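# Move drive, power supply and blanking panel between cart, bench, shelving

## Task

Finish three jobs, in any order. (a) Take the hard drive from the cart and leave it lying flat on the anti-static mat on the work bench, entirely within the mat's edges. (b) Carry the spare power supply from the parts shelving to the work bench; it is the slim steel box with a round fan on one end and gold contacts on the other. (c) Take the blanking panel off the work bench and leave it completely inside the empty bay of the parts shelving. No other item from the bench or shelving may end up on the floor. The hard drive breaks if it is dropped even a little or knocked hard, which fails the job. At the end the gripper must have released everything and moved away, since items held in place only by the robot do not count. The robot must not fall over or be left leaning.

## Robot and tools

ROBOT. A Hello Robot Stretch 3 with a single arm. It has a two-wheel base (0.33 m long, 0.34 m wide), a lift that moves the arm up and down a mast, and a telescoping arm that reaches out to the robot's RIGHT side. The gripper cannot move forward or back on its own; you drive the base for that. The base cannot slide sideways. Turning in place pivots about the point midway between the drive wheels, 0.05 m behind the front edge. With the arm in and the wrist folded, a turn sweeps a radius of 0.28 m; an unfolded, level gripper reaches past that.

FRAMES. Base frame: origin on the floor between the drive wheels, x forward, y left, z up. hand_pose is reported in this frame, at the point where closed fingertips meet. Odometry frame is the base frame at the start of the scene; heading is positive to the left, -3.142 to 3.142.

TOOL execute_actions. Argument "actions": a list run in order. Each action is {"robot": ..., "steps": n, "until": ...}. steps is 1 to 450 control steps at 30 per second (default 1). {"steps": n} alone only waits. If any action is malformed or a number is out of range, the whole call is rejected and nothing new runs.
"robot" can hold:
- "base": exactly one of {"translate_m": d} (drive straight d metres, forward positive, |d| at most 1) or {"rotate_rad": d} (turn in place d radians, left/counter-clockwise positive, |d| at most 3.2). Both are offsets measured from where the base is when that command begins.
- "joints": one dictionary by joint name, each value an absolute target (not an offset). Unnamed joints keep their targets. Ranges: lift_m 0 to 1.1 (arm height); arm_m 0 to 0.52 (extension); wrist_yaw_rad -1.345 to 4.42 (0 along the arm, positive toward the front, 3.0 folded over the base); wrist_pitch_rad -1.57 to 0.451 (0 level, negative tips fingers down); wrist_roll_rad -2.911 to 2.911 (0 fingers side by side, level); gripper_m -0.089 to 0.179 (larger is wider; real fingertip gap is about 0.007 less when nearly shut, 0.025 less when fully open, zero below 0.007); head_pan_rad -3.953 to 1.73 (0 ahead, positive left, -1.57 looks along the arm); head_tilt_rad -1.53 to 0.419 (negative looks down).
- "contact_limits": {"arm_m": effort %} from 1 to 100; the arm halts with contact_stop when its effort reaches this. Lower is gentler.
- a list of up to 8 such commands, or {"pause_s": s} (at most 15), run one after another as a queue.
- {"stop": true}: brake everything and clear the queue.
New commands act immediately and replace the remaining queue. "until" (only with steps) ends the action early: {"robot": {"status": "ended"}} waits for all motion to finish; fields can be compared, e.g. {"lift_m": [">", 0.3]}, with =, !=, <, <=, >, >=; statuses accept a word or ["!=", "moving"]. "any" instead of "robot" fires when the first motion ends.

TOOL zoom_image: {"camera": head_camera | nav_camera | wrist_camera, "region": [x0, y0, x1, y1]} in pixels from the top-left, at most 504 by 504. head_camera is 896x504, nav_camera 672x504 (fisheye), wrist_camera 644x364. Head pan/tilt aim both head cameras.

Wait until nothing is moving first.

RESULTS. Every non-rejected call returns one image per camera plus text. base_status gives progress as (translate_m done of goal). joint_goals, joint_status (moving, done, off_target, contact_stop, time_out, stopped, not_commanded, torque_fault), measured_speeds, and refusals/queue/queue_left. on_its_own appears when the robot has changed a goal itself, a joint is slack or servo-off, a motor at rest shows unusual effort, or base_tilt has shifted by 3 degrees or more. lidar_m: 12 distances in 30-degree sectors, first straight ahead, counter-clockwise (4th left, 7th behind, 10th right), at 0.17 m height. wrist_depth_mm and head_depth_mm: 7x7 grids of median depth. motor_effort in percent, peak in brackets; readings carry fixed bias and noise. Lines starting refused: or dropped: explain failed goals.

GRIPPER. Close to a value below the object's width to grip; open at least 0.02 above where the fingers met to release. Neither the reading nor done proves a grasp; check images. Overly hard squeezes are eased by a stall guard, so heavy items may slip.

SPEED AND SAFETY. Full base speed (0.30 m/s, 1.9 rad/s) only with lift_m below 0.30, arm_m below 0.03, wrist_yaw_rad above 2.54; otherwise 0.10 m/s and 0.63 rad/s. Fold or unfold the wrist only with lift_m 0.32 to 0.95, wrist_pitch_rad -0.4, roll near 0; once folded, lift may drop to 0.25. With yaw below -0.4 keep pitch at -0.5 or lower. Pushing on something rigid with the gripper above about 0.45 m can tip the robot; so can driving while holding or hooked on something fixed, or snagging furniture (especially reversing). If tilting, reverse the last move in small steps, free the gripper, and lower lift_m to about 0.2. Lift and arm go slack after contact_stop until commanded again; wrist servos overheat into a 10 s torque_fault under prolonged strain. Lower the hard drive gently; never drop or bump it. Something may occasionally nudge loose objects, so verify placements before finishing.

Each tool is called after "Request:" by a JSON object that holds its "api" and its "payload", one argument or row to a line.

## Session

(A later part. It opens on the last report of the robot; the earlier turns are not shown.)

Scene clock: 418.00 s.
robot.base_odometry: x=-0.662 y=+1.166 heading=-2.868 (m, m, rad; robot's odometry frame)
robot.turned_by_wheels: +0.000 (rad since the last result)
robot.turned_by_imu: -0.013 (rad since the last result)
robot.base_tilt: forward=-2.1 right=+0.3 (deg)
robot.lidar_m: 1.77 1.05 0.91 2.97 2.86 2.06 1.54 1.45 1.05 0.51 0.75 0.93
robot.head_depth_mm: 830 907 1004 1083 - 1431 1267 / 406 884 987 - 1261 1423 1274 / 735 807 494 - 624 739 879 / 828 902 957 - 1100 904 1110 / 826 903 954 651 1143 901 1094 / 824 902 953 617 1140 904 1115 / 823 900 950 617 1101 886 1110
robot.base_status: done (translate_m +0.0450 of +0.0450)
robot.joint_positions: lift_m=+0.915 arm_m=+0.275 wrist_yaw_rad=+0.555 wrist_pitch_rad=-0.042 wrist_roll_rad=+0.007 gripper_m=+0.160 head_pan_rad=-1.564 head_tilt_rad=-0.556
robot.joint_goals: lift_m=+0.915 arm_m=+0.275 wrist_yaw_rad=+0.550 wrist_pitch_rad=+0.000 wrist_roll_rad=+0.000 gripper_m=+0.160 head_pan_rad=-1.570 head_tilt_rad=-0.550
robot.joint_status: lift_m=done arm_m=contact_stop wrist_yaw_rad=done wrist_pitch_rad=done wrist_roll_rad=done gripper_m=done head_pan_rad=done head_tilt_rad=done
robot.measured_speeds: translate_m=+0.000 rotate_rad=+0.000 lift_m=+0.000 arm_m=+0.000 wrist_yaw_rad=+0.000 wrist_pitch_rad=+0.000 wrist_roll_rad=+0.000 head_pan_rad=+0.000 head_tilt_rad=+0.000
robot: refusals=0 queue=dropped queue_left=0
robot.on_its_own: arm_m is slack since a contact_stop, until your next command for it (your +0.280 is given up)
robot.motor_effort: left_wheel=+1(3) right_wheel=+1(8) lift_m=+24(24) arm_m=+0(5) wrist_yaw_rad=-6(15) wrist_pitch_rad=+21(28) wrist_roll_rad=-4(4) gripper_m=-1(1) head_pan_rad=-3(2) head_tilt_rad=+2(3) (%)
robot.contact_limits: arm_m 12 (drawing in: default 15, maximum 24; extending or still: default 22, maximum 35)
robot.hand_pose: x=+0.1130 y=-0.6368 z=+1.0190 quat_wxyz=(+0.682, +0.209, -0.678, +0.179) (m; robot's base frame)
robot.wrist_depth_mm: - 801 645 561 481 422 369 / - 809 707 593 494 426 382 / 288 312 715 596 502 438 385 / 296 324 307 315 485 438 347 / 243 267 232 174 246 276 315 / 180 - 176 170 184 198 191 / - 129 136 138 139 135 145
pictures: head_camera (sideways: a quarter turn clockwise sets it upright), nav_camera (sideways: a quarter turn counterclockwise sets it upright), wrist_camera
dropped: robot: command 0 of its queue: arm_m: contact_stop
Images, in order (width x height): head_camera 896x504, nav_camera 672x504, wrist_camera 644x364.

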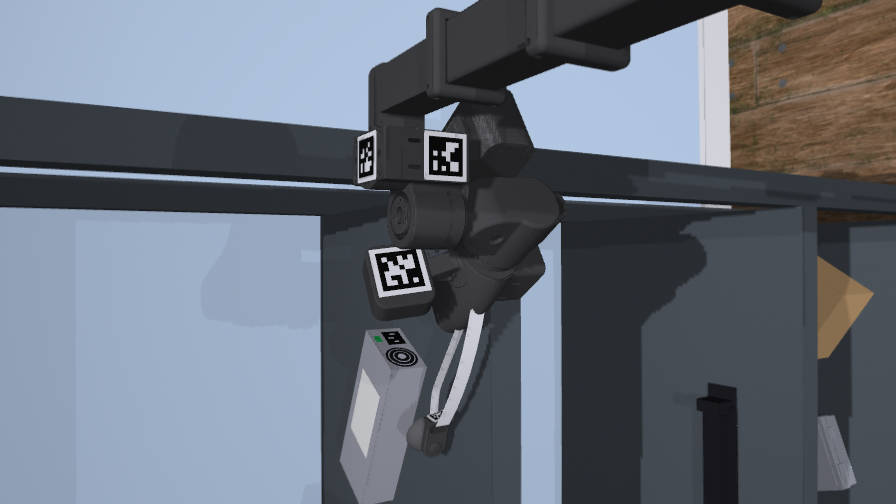

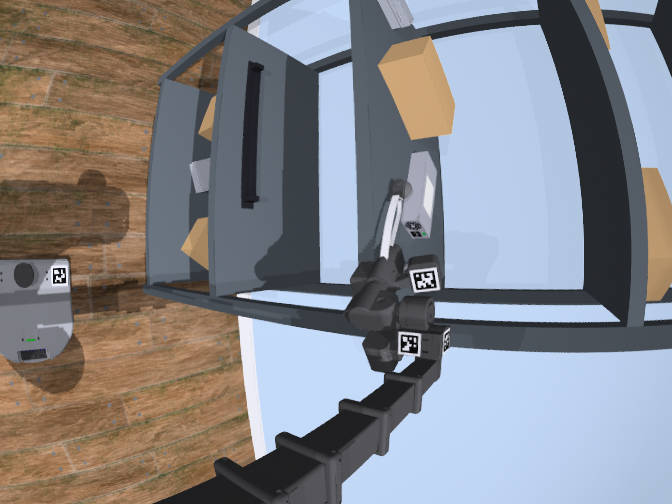

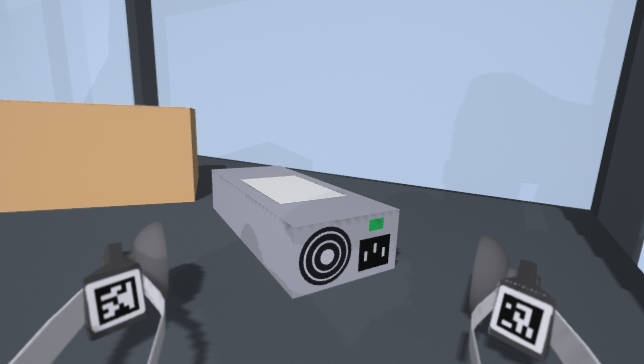

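Request:
{"api": "execute_actions", "payload": {
  "actions": [
    {"robot":[{"joints":{"arm_m":0.265}},{"joints":{"lift_m":0.95,"wrist_pitch_rad":-0.16}},{"joints":{"arm_m":0.32},"contact_limits":{"arm_m":12}}],"steps":450,"until":{"robot":{"status":"ended"}}}
  ]
}}

Scene clock: 421.03 s.
robot.base_odometry: x=-0.662 y=+1.166 heading=-2.868 (m, m, rad; robot's odometry frame)
robot.turned_by_wheels: +0.000 (rad since the last result)
robot.turned_by_imu: +0.001 (rad since the last result)
robot.base_tilt: forward=-2.0 right=+0.2 (deg)
robot.lidar_m: 1.77 1.05 0.92 2.97 2.85 2.06 1.54 1.45 1.05 0.51 0.75 0.93
robot.head_depth_mm: 830 909 990 - 1288 1416 1268 / 407 884 959 1157 1260 1429 1274 / 745 804 880 556 629 738 878 / 830 904 968 - 1140 904 1114 / 826 904 964 590 1140 903 1098 / 825 902 951 589 1102 905 1115 / 823 903 951 618 1101 885 1113
robot.base_status: done (translate_m +0.0450 of +0.0450)
robot.joint_positions: lift_m=+0.950 arm_m=+0.313 wrist_yaw_rad=+0.524 wrist_pitch_rad=-0.176 wrist_roll_rad=+0.003 gripper_m=+0.160 head_pan_rad=-1.564 head_tilt_rad=-0.555
robot.joint_goals: lift_m=+0.950 arm_m=+0.314 wrist_yaw_rad=+0.550 wrist_pitch_rad=-0.160 wrist_roll_rad=+0.000 gripper_m=+0.160 head_pan_rad=-1.570 head_tilt_rad=-0.550
robot.joint_status: lift_m=done arm_m=contact_stop wrist_yaw_rad=done wrist_pitch_rad=done wrist_roll_rad=done gripper_m=done head_pan_rad=done head_tilt_rad=done
robot.measured_speeds: translate_m=+0.000 rotate_rad=+0.000 lift_m=+0.000 arm_m=-0.018 wrist_yaw_rad=+0.020 wrist_pitch_rad=+0.000 wrist_roll_rad=+0.000 head_pan_rad=+0.000 head_tilt_rad=+0.000
robot: refusals=0 queue=dropped queue_left=0
robot.on_its_own: arm_m is slack since a contact_stop, until your next command for it (your +0.320 is given up)
robot.motor_effort: left_wheel=+1(3) right_wheel=-5(5) lift_m=+30(32) arm_m=+7(16) wrist_yaw_rad=+27(31) wrist_pitch_rad=+8(23) wrist_roll_rad=-1(4) gripper_m=-1(1) head_pan_rad=-2(3) head_tilt_rad=+3(3) (%)
robot.contact_limits: arm_m 12 (drawing in: default 15, maximum 24; extending or still: default 22, maximum 35)
robot.hand_pose: x=+0.1027 y=-0.6731 z=+1.0201 quat_wxyz=(+0.696, +0.243, -0.665, +0.122) (m; robot's base frame)
robot.wrist_depth_mm: 923 678 572 495 424 374 338 / 348 699 618 514 439 391 345 / 268 296 608 528 468 404 355 / 274 295 223 350 367 379 305 / 226 243 164 167 244 253 297 / 180 - 146 164 183 - 191 / - 137 143 145 147 143 152
pictures: head_camera (sideways: a quarter turn clockwise sets it upright), nav_camera (sideways: a quarter turn counterclockwise sets it upright), wrist_camera
Images, in order (width x height): head_camera 896x504, nav_camera 672x504, wrist_camera 644x364.

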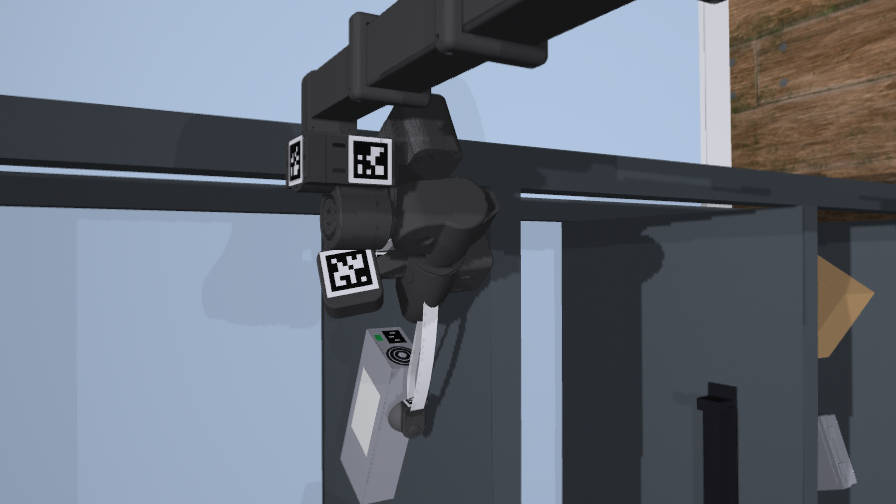

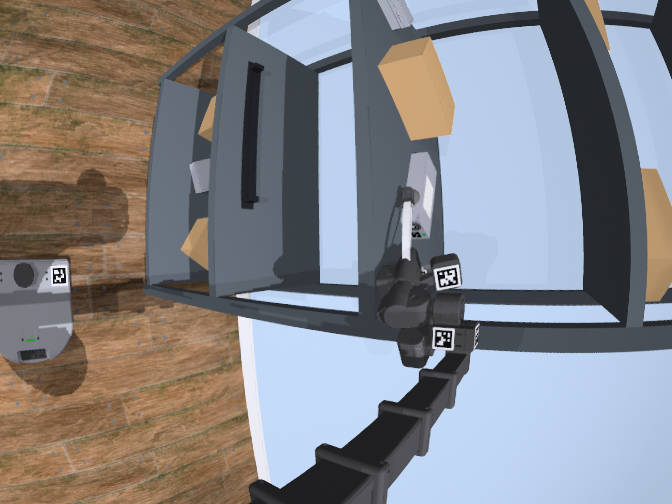

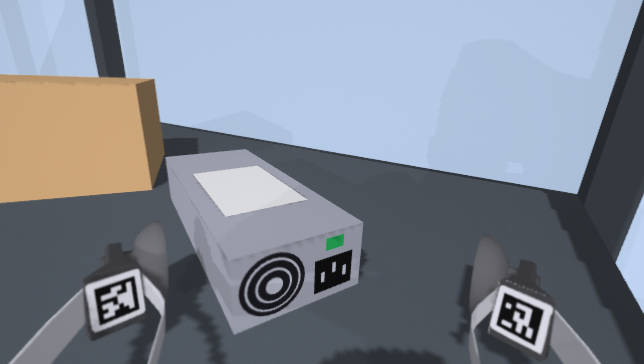

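Request:
{"api": "execute_actions", "payload": {
  "actions": [
    {"robot":[{"joints":{"wrist_yaw_rad":0.36}},{"joints":{"arm_m":0.35},"contact_limits":{"arm_m":12}}],"steps":450,"until":{"robot":{"status":"ended"}}}
  ]
}}

Scene clock: 422.53 s.
robot.base_odometry: x=-0.662 y=+1.166 heading=-2.868 (m, m, rad; robot's odometry frame)
robot.turned_by_wheels: +0.000 (rad since the last result)
robot.turned_by_imu: +0.002 (rad since the last result)
robot.base_tilt: forward=-2.0 right=+0.2 (deg)
robot.lidar_m: 1.77 1.04 0.91 2.97 2.85 2.06 1.54 1.45 1.05 0.51 0.75 0.92
robot.head_depth_mm: 831 910 988 - 1285 1427 1267 / 407 885 963 1153 1260 1413 1272 / 744 806 883 550 635 736 876 / 828 905 970 563 1103 910 1109 / 828 907 956 589 1103 906 1100 / 824 900 955 620 1104 886 1114 / 826 901 951 620 1103 888 1110
robot.base_status: done (translate_m +0.0450 of +0.0450)
robot.joint_positions: lift_m=+0.950 arm_m=+0.325 wrist_yaw_rad=+0.333 wrist_pitch_rad=-0.179 wrist_roll_rad=+0.003 gripper_m=+0.160 head_pan_rad=-1.564 head_tilt_rad=-0.555
robot.joint_goals: lift_m=+0.950 arm_m=+0.325 wrist_yaw_rad=+0.360 wrist_pitch_rad=-0.160 wrist_roll_rad=+0.000 gripper_m=+0.160 head_pan_rad=-1.570 head_tilt_rad=-0.550
robot.joint_status: lift_m=done arm_m=contact_stop wrist_yaw_rad=done wrist_pitch_rad=done wrist_roll_rad=done gripper_m=done head_pan_rad=done head_tilt_rad=done
robot.measured_speeds: translate_m=+0.000 rotate_rad=+0.000 lift_m=+0.000 arm_m=-0.017 wrist_yaw_rad=-0.050 wrist_pitch_rad=+0.000 wrist_roll_rad=+0.000 head_pan_rad=+0.000 head_tilt_rad=+0.000
robot: refusals=0 queue=dropped queue_left=0
robot.on_its_own: arm_m is slack since a contact_stop, until your next command for it (your +0.350 is given up)
robot.motor_effort: left_wheel=-1(4) right_wheel=+0(5) lift_m=+30(30) arm_m=+6(16) wrist_yaw_rad=+30(31) wrist_pitch_rad=+10(10) wrist_roll_rad=-2(2) gripper_m=-2(3) head_pan_rad=-2(2) head_tilt_rad=+3(2) (%)
robot.contact_limits: arm_m 12 (drawing in: default 15, maximum 24; extending or still: default 22, maximum 35)
robot.hand_pose: x=+0.0596 y=-0.7037 z=+1.0193 quat_wxyz=(+0.704, +0.179, -0.685, +0.054) (m; robot's base frame)
robot.wrist_depth_mm: 593 521 471 429 393 365 336 / 610 561 497 463 409 331 352 / 438 567 522 479 432 334 364 / 278 214 222 350 361 339 382 / 224 183 161 210 242 351 398 / 179 - 159 179 183 - 418 / - 141 142 144 147 142 434
pictures: head_camera (sideways: a quarter turn clockwise sets it upright), nav_camera (sideways: a quarter turn counterclockwise sets it upright), wrist_camera
Images, in order (width x height): head_camera 896x504, nav_camera 672x504, wrist_camera 644x364.

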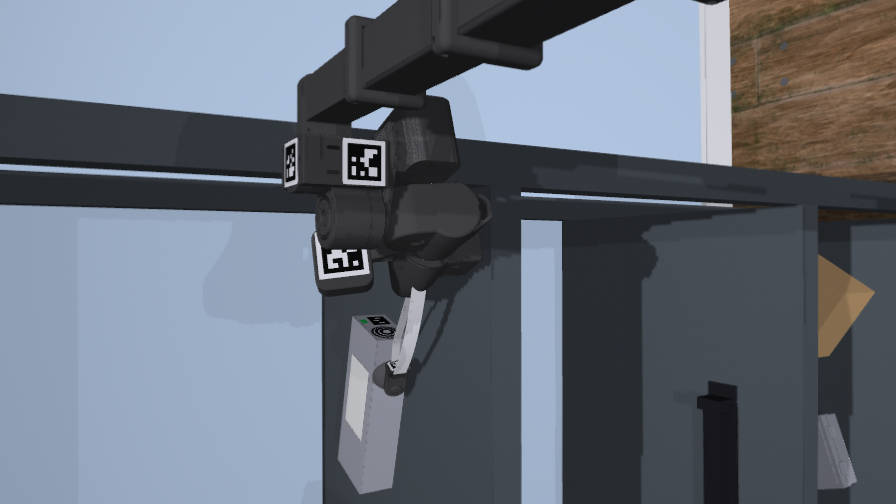

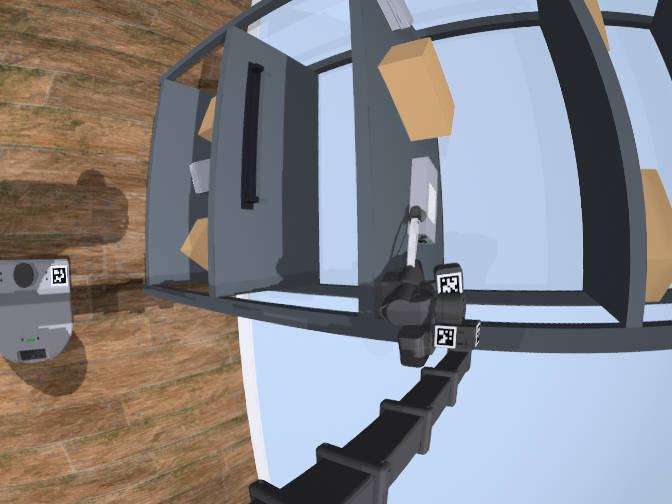

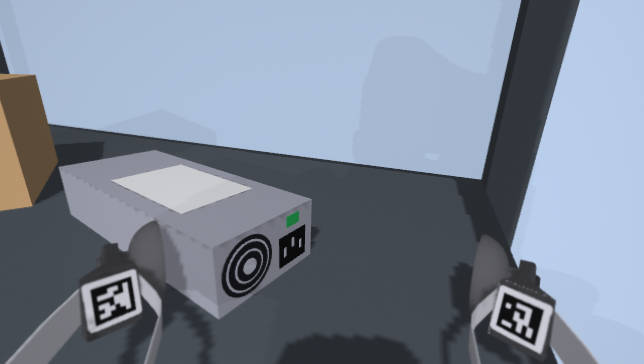

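Request:
{"api": "execute_actions", "payload": {
  "actions": [
    {"robot":[{"joints":{"arm_m":0.2}},{"joints":{"wrist_yaw_rad":-0.05,"gripper_m":0.0}},{"joints":{"arm_m":0.38},"contact_limits":{"arm_m":12}},{"joints":{"wrist_yaw_rad":0.3}}],"steps":450,"until":{"robot":{"status":"ended"}}}
  ]
}}

Scene clock: 427.17 s.
robot.base_odometry: x=-0.662 y=+1.166 heading=-2.868 (m, m, rad; robot's odometry frame)
robot.turned_by_wheels: +0.000 (rad since the last result)
robot.turned_by_imu: +0.000 (rad since the last result)
robot.base_tilt: forward=-2.0 right=+0.3 (deg)
robot.lidar_m: 1.77 1.04 0.92 2.96 2.84 2.06 1.54 1.45 1.04 0.51 0.75 0.93
robot.head_depth_mm: 830 908 1002 - 1282 1416 1269 / 405 871 973 - 1311 1413 1271 / 754 803 825 - 634 732 876 / 827 907 957 616 1098 903 1114 / 824 904 954 618 1098 906 1100 / 823 902 953 618 1107 887 1115 / 825 898 954 617 1099 884 1116
robot.base_status: done (translate_m +0.0450 of +0.0450)
robot.joint_positions: lift_m=+0.950 arm_m=+0.200 wrist_yaw_rad=-0.007 wrist_pitch_rad=-0.175 wrist_roll_rad=+0.001 gripper_m=+0.000 head_pan_rad=-1.564 head_tilt_rad=-0.555
robot.joint_goals: lift_m=+0.950 arm_m=+0.200 wrist_yaw_rad=-0.008 wrist_pitch_rad=-0.160 wrist_roll_rad=+0.000 gripper_m=+0.000 head_pan_rad=-1.570 head_tilt_rad=-0.550
robot.joint_status: lift_m=done arm_m=done wrist_yaw_rad=off_target wrist_pitch_rad=done wrist_roll_rad=done gripper_m=done head_pan_rad=done head_tilt_rad=done
robot.measured_speeds: translate_m=+0.000 rotate_rad=+0.000 lift_m=+0.000 arm_m=+0.000 wrist_yaw_rad=+0.000 wrist_pitch_rad=+0.000 wrist_roll_rad=+0.000 head_pan_rad=+0.000 head_tilt_rad=+0.000
robot: refusals=0 queue=dropped queue_left=0
robot.on_its_own: wrist_yaw_rad is held at -0.008, not at your -0.050, by its stall guard, which is not easing now
robot.motor_effort: left_wheel=+2(18) right_wheel=-3(43) lift_m=+30(30) arm_m=-1(7) wrist_yaw_rad=+0(91) wrist_pitch_rad=+7(10) wrist_roll_rad=-1(1) gripper_m=-3(83) head_pan_rad=-3(2) head_tilt_rad=+3(2) (%)
robot.hand_pose: x=-0.0233 y=-0.5934 z=+1.0204 quat_wxyz=(+0.704, +0.059, -0.705, -0.065) (m; robot's base frame)
robot.wrist_depth_mm: 517 521 512 507 507 56 53 / 534 531 546 539 541 57 56 / 563 560 566 551 583 60 59 / 259 243 307 386 593 63 62 / 226 231 235 264 105 66 66 / 173 176 178 - 92 71 71 / 141 142 144 145 90 76 77
pictures: head_camera (sideways: a quarter turn clockwise sets it upright), nav_camera (sideways: a quarter turn counterclockwise sets it upright), wrist_camera
dropped: robot: command 1 of its queue: wrist_yaw_rad: off_target
Images, in order (width x height): head_camera 896x504, nav_camera 672x504, wrist_camera 644x364.

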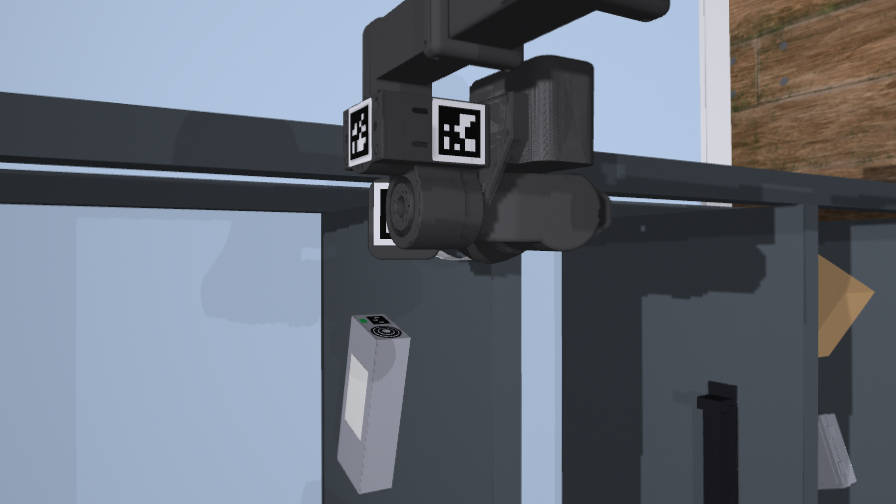

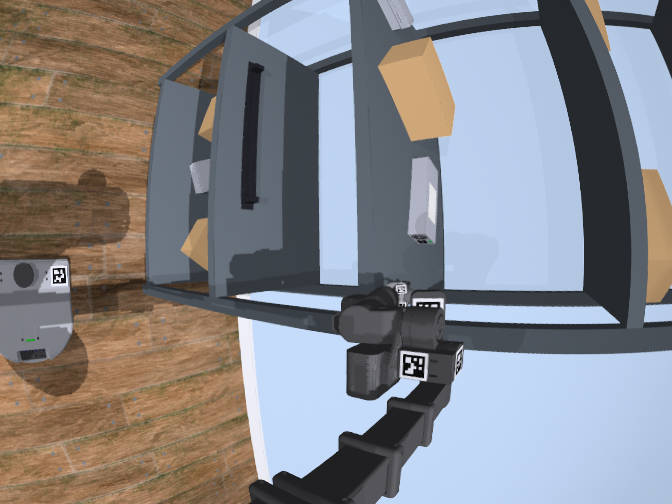

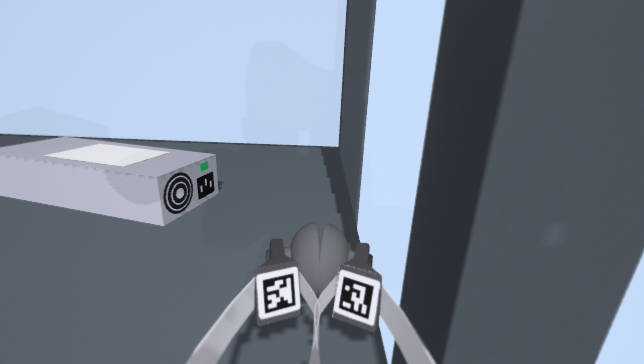

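Request:
{"api": "execute_actions", "payload": {
  "actions": [
    {"robot":[{"base":{"translate_m":0.055},"joints":{"wrist_yaw_rad":0.03}},{"joints":{"arm_m":0.385},"contact_limits":{"arm_m":12}},{"joints":{"wrist_yaw_rad":0.3}}],"steps":450,"until":{"robot":{"status":"ended"}}}
  ]
}}

Scene clock: 431.43 s.
robot.base_odometry: x=-0.715 y=+1.151 heading=-2.868 (m, m, rad; robot's odometry frame)
robot.turned_by_wheels: +0.000 (rad since the last result)
robot.turned_by_imu: -0.001 (rad since the last result)
robot.base_tilt: forward=-2.3 right=+0.1 (deg)
robot.lidar_m: 1.71 1.05 0.89 2.97 2.92 2.11 1.60 1.45 0.52 0.52 0.87 0.88
robot.head_depth_mm: 404 878 991 - 1282 1422 1277 / 802 875 515 552 615 1382 1239 / 812 886 - 567 1188 910 830 / 831 909 971 594 1110 911 1102 / 830 908 959 626 1108 911 1115 / 828 905 957 626 1111 908 1114 / 826 907 955 627 1104 908 1119
robot.base_status: done (translate_m +0.0550 of +0.0550)
robot.joint_positions: lift_m=+0.950 arm_m=+0.343 wrist_yaw_rad=+0.030 wrist_pitch_rad=-0.177 wrist_roll_rad=+0.001 gripper_m=+0.000 head_pan_rad=-1.564 head_tilt_rad=-0.553
robot.joint_goals: lift_m=+0.950 arm_m=+0.343 wrist_yaw_rad=+0.030 wrist_pitch_rad=-0.160 wrist_roll_rad=+0.000 gripper_m=+0.000 head_pan_rad=-1.570 head_tilt_rad=-0.550
robot.joint_status: lift_m=done arm_m=contact_stop wrist_yaw_rad=done wrist_pitch_rad=done wrist_roll_rad=done gripper_m=done head_pan_rad=done head_tilt_rad=done
robot.measured_speeds: translate_m=+0.000 rotate_rad=+0.001 lift_m=+0.002 arm_m=-0.011 wrist_yaw_rad=+0.000 wrist_pitch_rad=+0.000 wrist_roll_rad=+0.000 head_pan_rad=+0.000 head_tilt_rad=+0.000
robot: refusals=0 queue=dropped queue_left=0
robot.on_its_own: arm_m is slack since a contact_stop, until your next command for it (your +0.385 is given up)
robot.motor_effort: left_wheel=-6(5) right_wheel=+1(3) lift_m=+29(31) arm_m=+4(16) wrist_yaw_rad=+1(3) wrist_pitch_rad=+8(10) wrist_roll_rad=-1(1) gripper_m=-3(4) head_pan_rad=-3(2) head_tilt_rad=+2(3) (%)
robot.contact_limits: arm_m 12 (drawing in: default 15, maximum 24; extending or still: default 22, maximum 35)
robot.hand_pose: x=-0.0141 y=-0.7358 z=+1.0198 quat_wxyz=(+0.705, +0.073, -0.703, -0.052) (m; robot's base frame)
robot.wrist_depth_mm: 397 394 386 388 380 380 375 / 415 413 407 411 345 400 394 / 440 432 434 429 420 433 423 / 333 339 350 363 367 450 450 / 153 155 170 263 267 476 479 / 118 119 145 - 188 504 493 / 114 109 142 148 150 520 532
pictures: head_camera (sideways: a quarter turn clockwise sets it upright), nav_camera (sideways: a quarter turn counterclockwise sets it upright), wrist_camera
dropped: robot: command 1 of its queue: arm_m: contact_stop
Images, in order (width x height): head_camera 896x504, nav_camera 672x504, wrist_camera 644x364.

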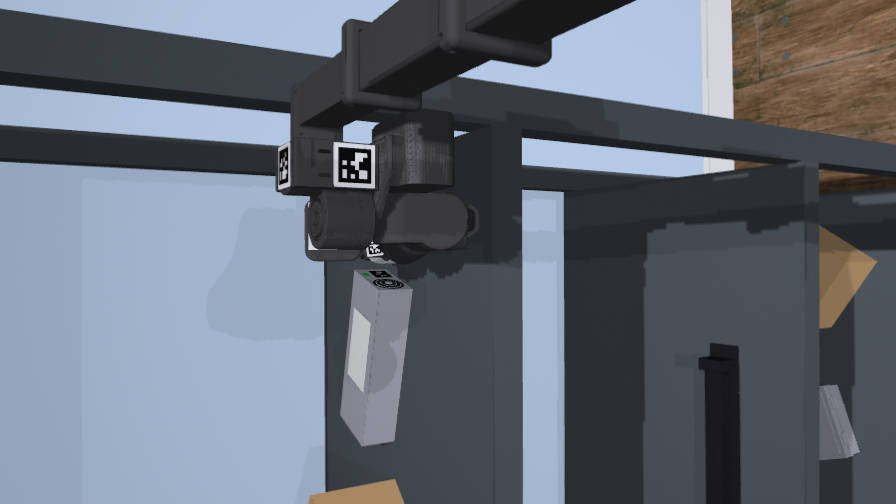

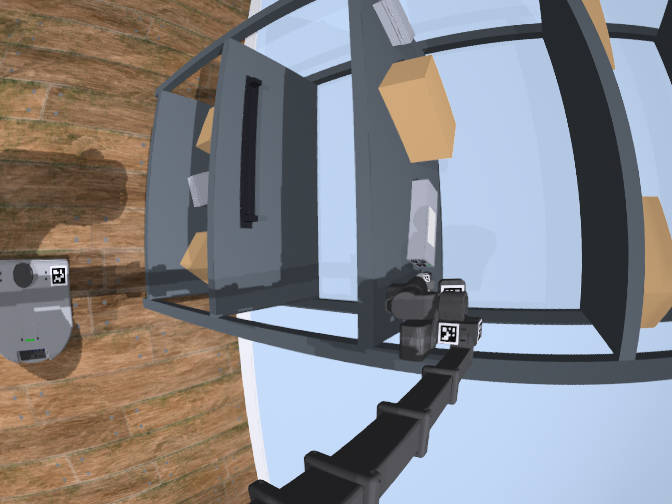

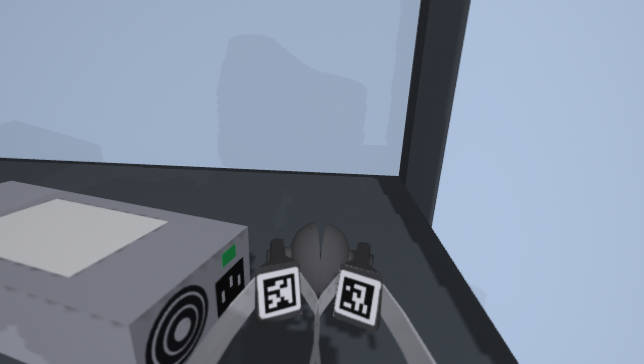

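Request:
{"api": "execute_actions", "payload": {
  "actions": [
    {"robot":[{"joints":{"wrist_yaw_rad":-0.03}},{"joints":{"arm_m":0.375},"contact_limits":{"arm_m":18}},{"joints":{"wrist_yaw_rad":0.25}}],"steps":450,"until":{"robot":{"status":"ended"}}}
  ]
}}

Scene clock: 434.27 s.
robot.base_odometry: x=-0.715 y=+1.151 heading=-2.868 (m, m, rad; robot's odometry frame)
robot.turned_by_wheels: +0.000 (rad since the last result)
robot.turned_by_imu: +0.005 (rad since the last result)
robot.base_tilt: forward=-3.2 right=-1.5 (deg)
robot.lidar_m: 1.72 1.03 0.88 2.97 2.89 2.10 1.59 1.44 0.53 0.52 1.05 0.89
robot.head_depth_mm: 863 940 1017 - 1294 1436 1289 / 439 474 521 583 1236 1423 1290 / 808 916 - 619 1165 878 849 / 863 938 994 603 1149 937 1126 / 859 938 996 671 1151 940 1135 / 860 935 1001 674 1157 940 1146 / 859 938 998 677 1161 944 1141
robot.base_status: done (translate_m +0.0550 of +0.0550)
robot.joint_positions: lift_m=+0.950 arm_m=+0.374 wrist_yaw_rad=+0.241 wrist_pitch_rad=-0.172 wrist_roll_rad=+0.001 gripper_m=+0.000 head_pan_rad=-1.564 head_tilt_rad=-0.553
robot.joint_goals: lift_m=+0.950 arm_m=+0.375 wrist_yaw_rad=+0.250 wrist_pitch_rad=-0.160 wrist_roll_rad=+0.000 gripper_m=+0.000 head_pan_rad=-1.570 head_tilt_rad=-0.550
robot.joint_status: lift_m=done arm_m=done wrist_yaw_rad=done wrist_pitch_rad=done wrist_roll_rad=done gripper_m=done head_pan_rad=done head_tilt_rad=done
robot.measured_speeds: translate_m=+0.000 rotate_rad=+0.000 lift_m=+0.000 arm_m=+0.000 wrist_yaw_rad=+0.000 wrist_pitch_rad=+0.000 wrist_roll_rad=+0.000 head_pan_rad=+0.000 head_tilt_rad=+0.000
robot: refusals=0 queue=done queue_left=0
robot.motor_effort: left_wheel=-2(8) right_wheel=+1(9) lift_m=+29(30) arm_m=+11(16) wrist_yaw_rad=+10(22) wrist_pitch_rad=+6(9) wrist_roll_rad=-1(1) gripper_m=-3(3) head_pan_rad=-2(3) head_tilt_rad=+1(1) (%)
robot.contact_limits: arm_m 18 (drawing in: default 15, maximum 24; extending or still: default 22, maximum 35)
robot.hand_pose: x=+0.0377 y=-0.7597 z=+1.0209 quat_wxyz=(+0.707, +0.145, -0.692, +0.024) (m; robot's base frame)
robot.wrist_depth_mm: 501 467 435 403 378 359 331 / 526 498 457 422 395 311 345 / 558 520 478 447 419 326 360 / 444 453 480 463 427 351 378 / 210 212 303 333 317 344 396 / 176 158 160 - 234 249 417 / 172 138 143 175 183 185 433
pictures: head_camera (sideways: a quarter turn clockwise sets it upright), nav_camera (sideways: a quarter turn counterclockwise sets it upright), wrist_camera
Images, in order (width x height): head_camera 896x504, nav_camera 672x504, wrist_camera 644x364.

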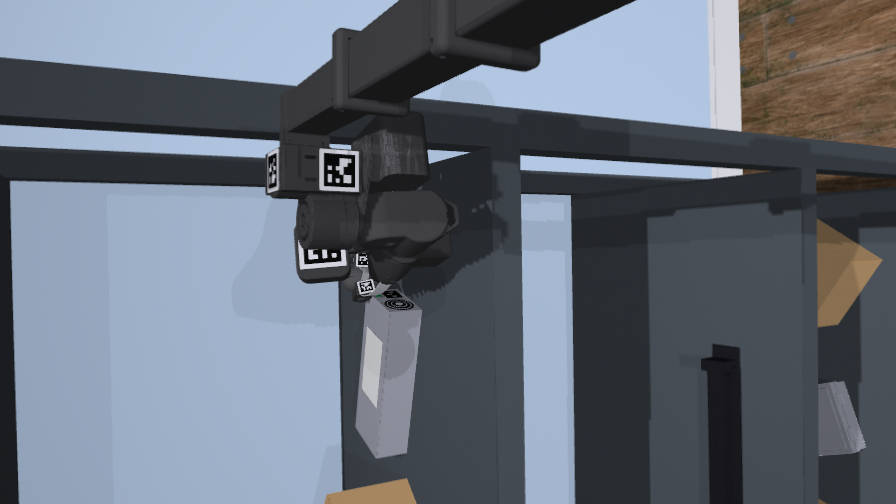

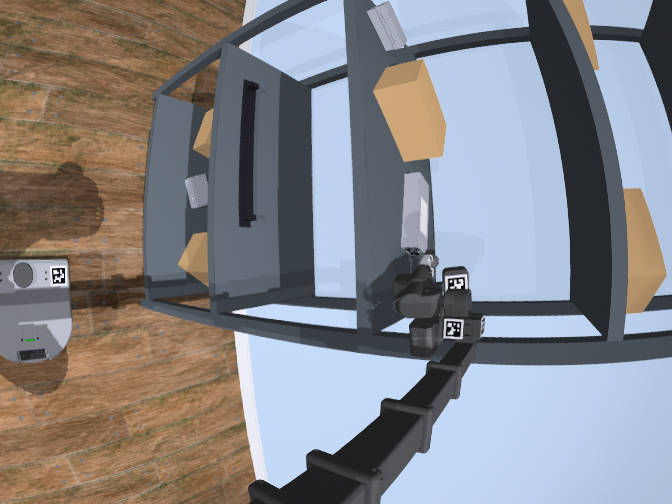

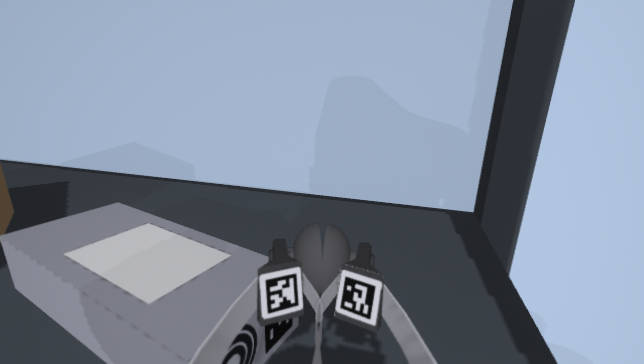

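Request:
{"api": "execute_actions", "payload": {
  "actions": [
    {"robot":[{"joints":{"arm_m":0.36,"wrist_yaw_rad":0.42}},{"joints":{"arm_m":0.26}}],"steps":450,"until":{"robot":{"status":"ended"}}}
  ]
}}

Scene clock: 437.13 s.
robot.base_odometry: x=-0.715 y=+1.151 heading=-2.868 (m, m, rad; robot's odometry frame)
robot.turned_by_wheels: +0.000 (rad since the last result)
robot.turned_by_imu: -0.033 (rad since the last result)
robot.base_tilt: forward=-2.1 right=+0.4 (deg)
robot.lidar_m: 1.72 1.08 0.89 1.69 2.99 2.13 1.60 1.49 1.05 0.52 0.87 0.89
robot.head_depth_mm: 815 900 995 - 1274 1434 1271 / 413 448 472 - 1202 1411 1269 / 798 883 912 - 1174 854 830 / 825 905 966 - 1100 905 1098 / 823 903 950 590 1104 904 1112 / 821 894 947 619 1104 908 1114 / 816 892 943 619 1105 904 1112
robot.base_status: done (translate_m +0.0550 of +0.0550)
robot.joint_positions: lift_m=+0.950 arm_m=+0.260 wrist_yaw_rad=+0.419 wrist_pitch_rad=-0.176 wrist_roll_rad=+0.007 gripper_m=+0.000 head_pan_rad=-1.564 head_tilt_rad=-0.553
robot.joint_goals: lift_m=+0.950 arm_m=+0.260 wrist_yaw_rad=+0.420 wrist_pitch_rad=-0.160 wrist_roll_rad=+0.000 gripper_m=+0.000 head_pan_rad=-1.570 head_tilt_rad=-0.550
robot.joint_status: lift_m=done arm_m=done wrist_yaw_rad=done wrist_pitch_rad=done wrist_roll_rad=done gripper_m=done head_pan_rad=done head_tilt_rad=done
robot.measured_speeds: translate_m=+0.000 rotate_rad=+0.000 lift_m=+0.000 arm_m=+0.000 wrist_yaw_rad=+0.000 wrist_pitch_rad=+0.000 wrist_roll_rad=+0.000 head_pan_rad=+0.000 head_tilt_rad=+0.000
robot: refusals=0 queue=done queue_left=0
robot.motor_effort: left_wheel=+1(3) right_wheel=-1(11) lift_m=+24(29) arm_m=-2(15) wrist_yaw_rad=+3(28) wrist_pitch_rad=+8(48) wrist_roll_rad=-3(4) gripper_m=-3(3) head_pan_rad=-2(2) head_tilt_rad=+2(2) (%)
robot.hand_pose: x=+0.0794 y=-0.6320 z=+1.0204 quat_wxyz=(+0.700, +0.207, -0.678, +0.085) (m; robot's base frame)
robot.wrist_depth_mm: 733 647 566 504 460 413 321 / 508 656 598 532 475 433 340 / 266 294 609 543 502 445 363 / 278 294 229 300 364 379 416 / 227 229 201 226 244 251 425 / 174 176 179 - 184 187 190 / 142 143 144 145 148 149 152
pictures: head_camera (sideways: a quarter turn clockwise sets it upright), nav_camera (sideways: a quarter turn counterclockwise sets it upright), wrist_camera
Images, in order (width x height): head_camera 896x504, nav_camera 672x504, wrist_camera 644x364.

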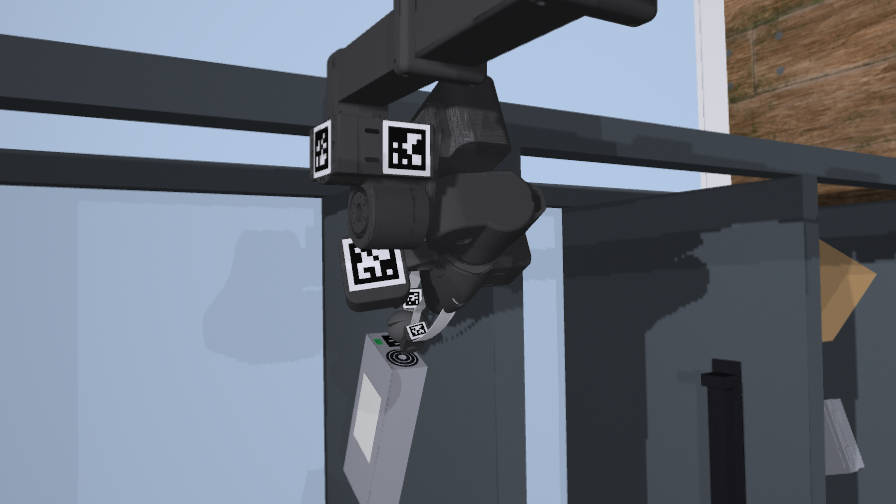

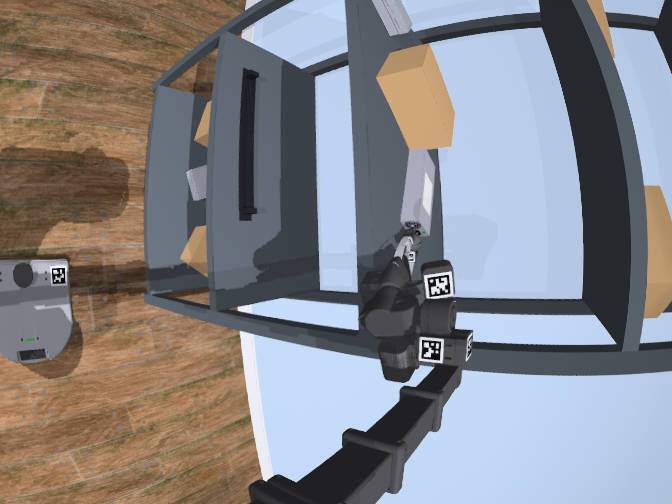

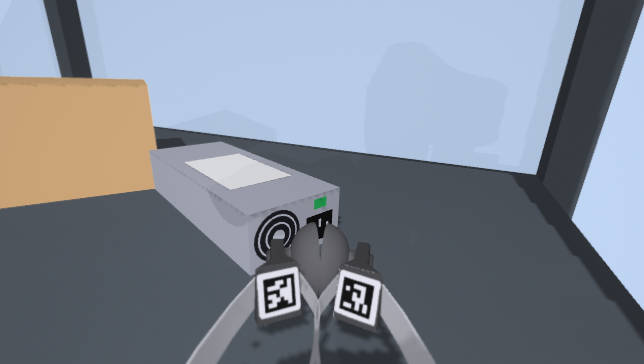

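Request:
{"api": "execute_actions", "payload": {
  "actions": [
    {"robot":[{"joints":{"arm_m":0.17}},{"base":{"translate_m":-0.015},"joints":{"wrist_yaw_rad":0.68,"gripper_m":0.175}},{"joints":{"arm_m":0.35},"contact_limits":{"arm_m":16}}],"steps":450,"until":{"robot":{"status":"ended"}}}
  ]
}}

Scene clock: 443.63 s.
robot.base_odometry: x=-0.700 y=+1.155 heading=-2.868 (m, m, rad; robot's odometry frame)
robot.turned_by_wheels: +0.000 (rad since the last result)
robot.turned_by_imu: +0.023 (rad since the last result)
robot.base_tilt: forward=-1.9 right=+0.0 (deg)
robot.lidar_m: 1.73 1.05 0.89 2.97 2.92 2.10 1.58 1.46 1.05 0.51 0.88 0.89
robot.head_depth_mm: 805 903 992 - 1281 1414 1278 / 431 447 474 548 1199 1415 1277 / 808 867 - 567 1123 857 833 / 828 908 971 564 1110 908 1105 / 830 909 963 593 1103 908 1115 / 826 906 956 594 1108 907 1115 / 825 903 953 624 1107 908 1114
robot.base_status: done (translate_m -0.0149 of -0.0150)
robot.joint_positions: lift_m=+0.950 arm_m=+0.343 wrist_yaw_rad=+0.670 wrist_pitch_rad=-0.177 wrist_roll_rad=+0.006 gripper_m=+0.175 head_pan_rad=-1.564 head_tilt_rad=-0.553
robot.joint_goals: lift_m=+0.950 arm_m=+0.344 wrist_yaw_rad=+0.680 wrist_pitch_rad=-0.160 wrist_roll_rad=+0.000 gripper_m=+0.175 head_pan_rad=-1.570 head_tilt_rad=-0.550
robot.joint_status: lift_m=done arm_m=contact_stop wrist_yaw_rad=done wrist_pitch_rad=done wrist_roll_rad=done gripper_m=done head_pan_rad=done head_tilt_rad=done
robot.measured_speeds: translate_m=+0.000 rotate_rad=+0.001 lift_m=+0.000 arm_m=-0.027 wrist_yaw_rad=+0.110 wrist_pitch_rad=-0.024 wrist_roll_rad=+0.000 head_pan_rad=+0.000 head_tilt_rad=+0.000
robot: refusals=0 queue=dropped queue_left=0
robot.on_its_own: arm_m is slack since a contact_stop, until your next command for it (your +0.350 is given up)
robot.motor_effort: left_wheel=-9(19) right_wheel=+0(44) lift_m=+29(30) arm_m=+9(17) wrist_yaw_rad=+9(24) wrist_pitch_rad=+9(9) wrist_roll_rad=-3(3) gripper_m=-1(83) head_pan_rad=-2(2) head_tilt_rad=+1(2) (%)
robot.contact_limits: arm_m 16 (drawing in: default 15, maximum 24; extending or still: default 22, maximum 35)
robot.hand_pose: x=+0.1325 y=-0.6827 z=+1.0198 quat_wxyz=(+0.684, +0.291, -0.646, +0.171) (m; robot's base frame)
robot.wrist_depth_mm: - 896 666 515 433 367 322 / - 707 670 541 443 377 325 / 240 251 486 539 471 387 341 / 253 266 251 287 372 379 346 / 227 242 194 159 248 253 261 / 183 177 171 128 153 189 194 / 137 143 145 133 149 148 157
pictures: head_camera (sideways: a quarter turn clockwise sets it upright), nav_camera (sideways: a quarter turn counterclockwise sets it upright), wrist_camera
Images, in order (width x height): head_camera 896x504, nav_camera 672x504, wrist_camera 644x364.

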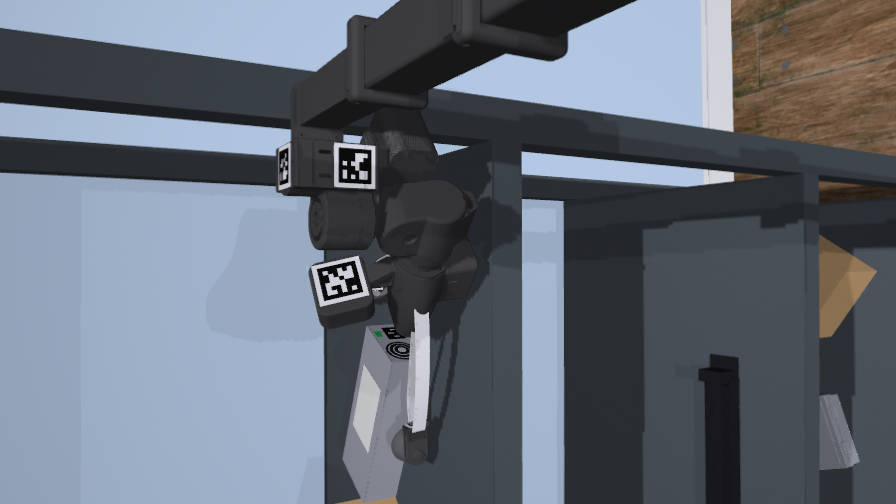

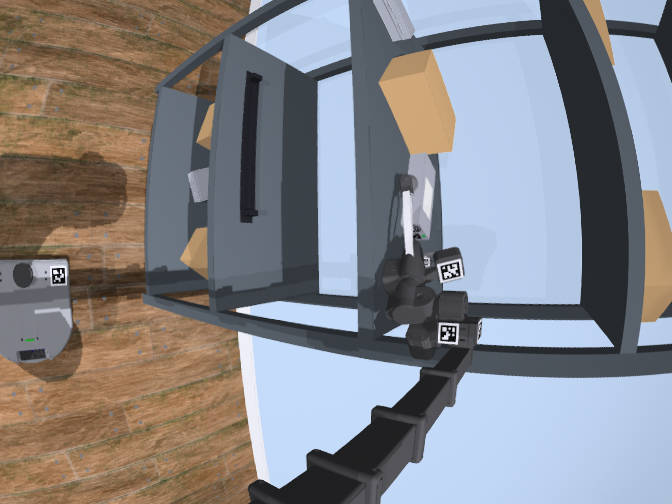

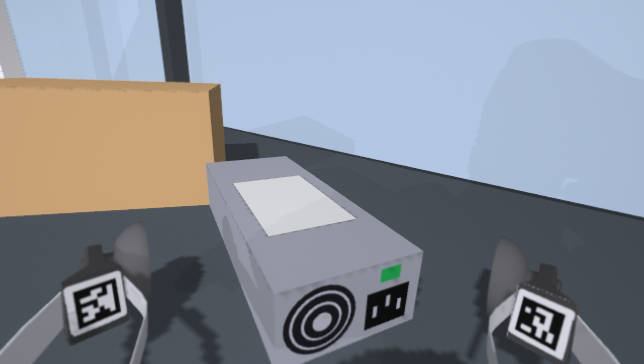

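Request:
{"api": "execute_actions", "payload": {
  "actions": [
    {"robot":[{"joints":{"arm_m":0.34,"wrist_yaw_rad":0.78}},{"base":{"translate_m":0.035}},{"joints":{"gripper_m":0.02}},{"pause_s":0.8}],"steps":450,"until":{"robot":{"status":"ended"}}}
  ]
}}

Scene clock: 449.13 s.
robot.base_odometry: x=-0.734 y=+1.146 heading=-2.868 (m, m, rad; robot's odometry frame)
robot.turned_by_wheels: +0.000 (rad since the last result)
robot.turned_by_imu: +0.006 (rad since the last result)
robot.base_tilt: forward=-2.1 right=+0.4 (deg)
robot.lidar_m: 1.70 1.04 0.88 1.79 2.94 2.13 1.62 1.44 0.52 0.52 0.86 0.87
robot.head_depth_mm: 404 437 475 - 1284 1414 1271 / 798 883 953 562 620 732 1210 / 825 894 - 564 1143 933 847 / 826 904 968 559 1103 906 1103 / 822 901 966 563 1100 907 1113 / 824 902 954 590 1102 906 1110 / 820 897 947 620 1103 902 1111
robot.base_status: done (translate_m +0.0350 of +0.0350)
robot.joint_positions: lift_m=+0.950 arm_m=+0.340 wrist_yaw_rad=+0.774 wrist_pitch_rad=-0.180 wrist_roll_rad=+0.002 gripper_m=+0.025 head_pan_rad=-1.564 head_tilt_rad=-0.553
robot.joint_goals: lift_m=+0.950 arm_m=+0.340 wrist_yaw_rad=+0.780 wrist_pitch_rad=-0.160 wrist_roll_rad=+0.000 gripper_m=+0.023 head_pan_rad=-1.570 head_tilt_rad=-0.550
robot.joint_status: lift_m=done arm_m=done wrist_yaw_rad=done wrist_pitch_rad=done wrist_roll_rad=done gripper_m=done head_pan_rad=done head_tilt_rad=done
robot.measured_speeds: translate_m=+0.000 rotate_rad=+0.000 lift_m=+0.000 arm_m=+0.000 wrist_yaw_rad=+0.000 wrist_pitch_rad=+0.000 wrist_roll_rad=+0.000 head_pan_rad=+0.000 head_tilt_rad=+0.000
robot: refusals=0 queue=done queue_left=0
robot.motor_effort: left_wheel=-1(32) right_wheel=+3(22) lift_m=+26(29) arm_m=+2(11) wrist_yaw_rad=+8(18) wrist_pitch_rad=+10(11) wrist_roll_rad=-1(3) gripper_m=-27(100) head_pan_rad=-3(2) head_tilt_rad=+1(2) (%)
robot.hand_pose: x=+0.1517 y=-0.6621 z=+1.0192 quat_wxyz=(+0.676, +0.325, -0.629, +0.206) (m; robot's base frame)
robot.wrist_depth_mm: - - 721 580 459 385 327 / - 358 701 606 476 387 333 / 242 256 272 587 485 410 339 / 252 268 283 225 361 371 344 / 224 225 228 154 244 249 252 / 171 173 121 126 131 186 189 / 139 140 136 133 140 148 150
pictures: head_camera (sideways: a quarter turn clockwise sets it upright), nav_camera (sideways: a quarter turn counterclockwise sets it upright), wrist_camera
Images, in order (width x height): head_camera 896x504, nav_camera 672x504, wrist_camera 644x364.

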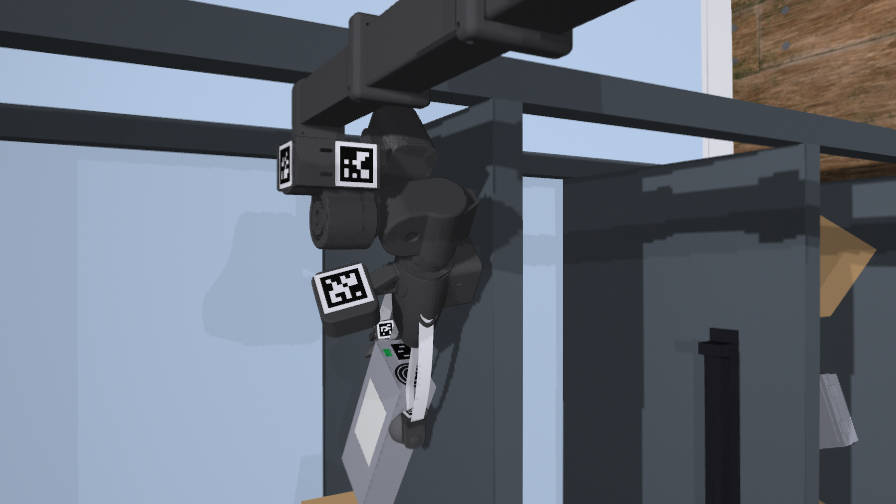

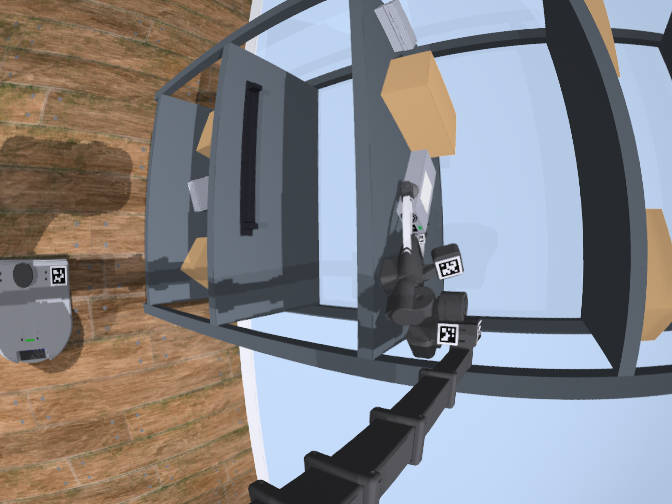

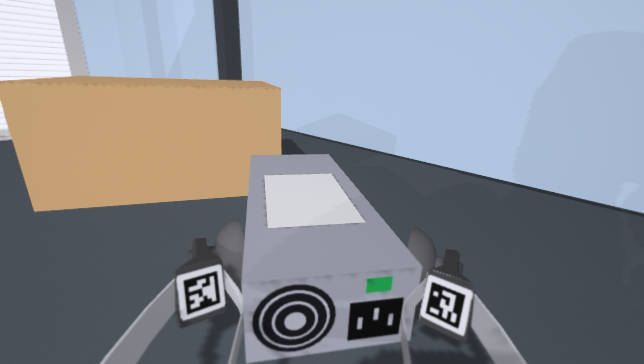

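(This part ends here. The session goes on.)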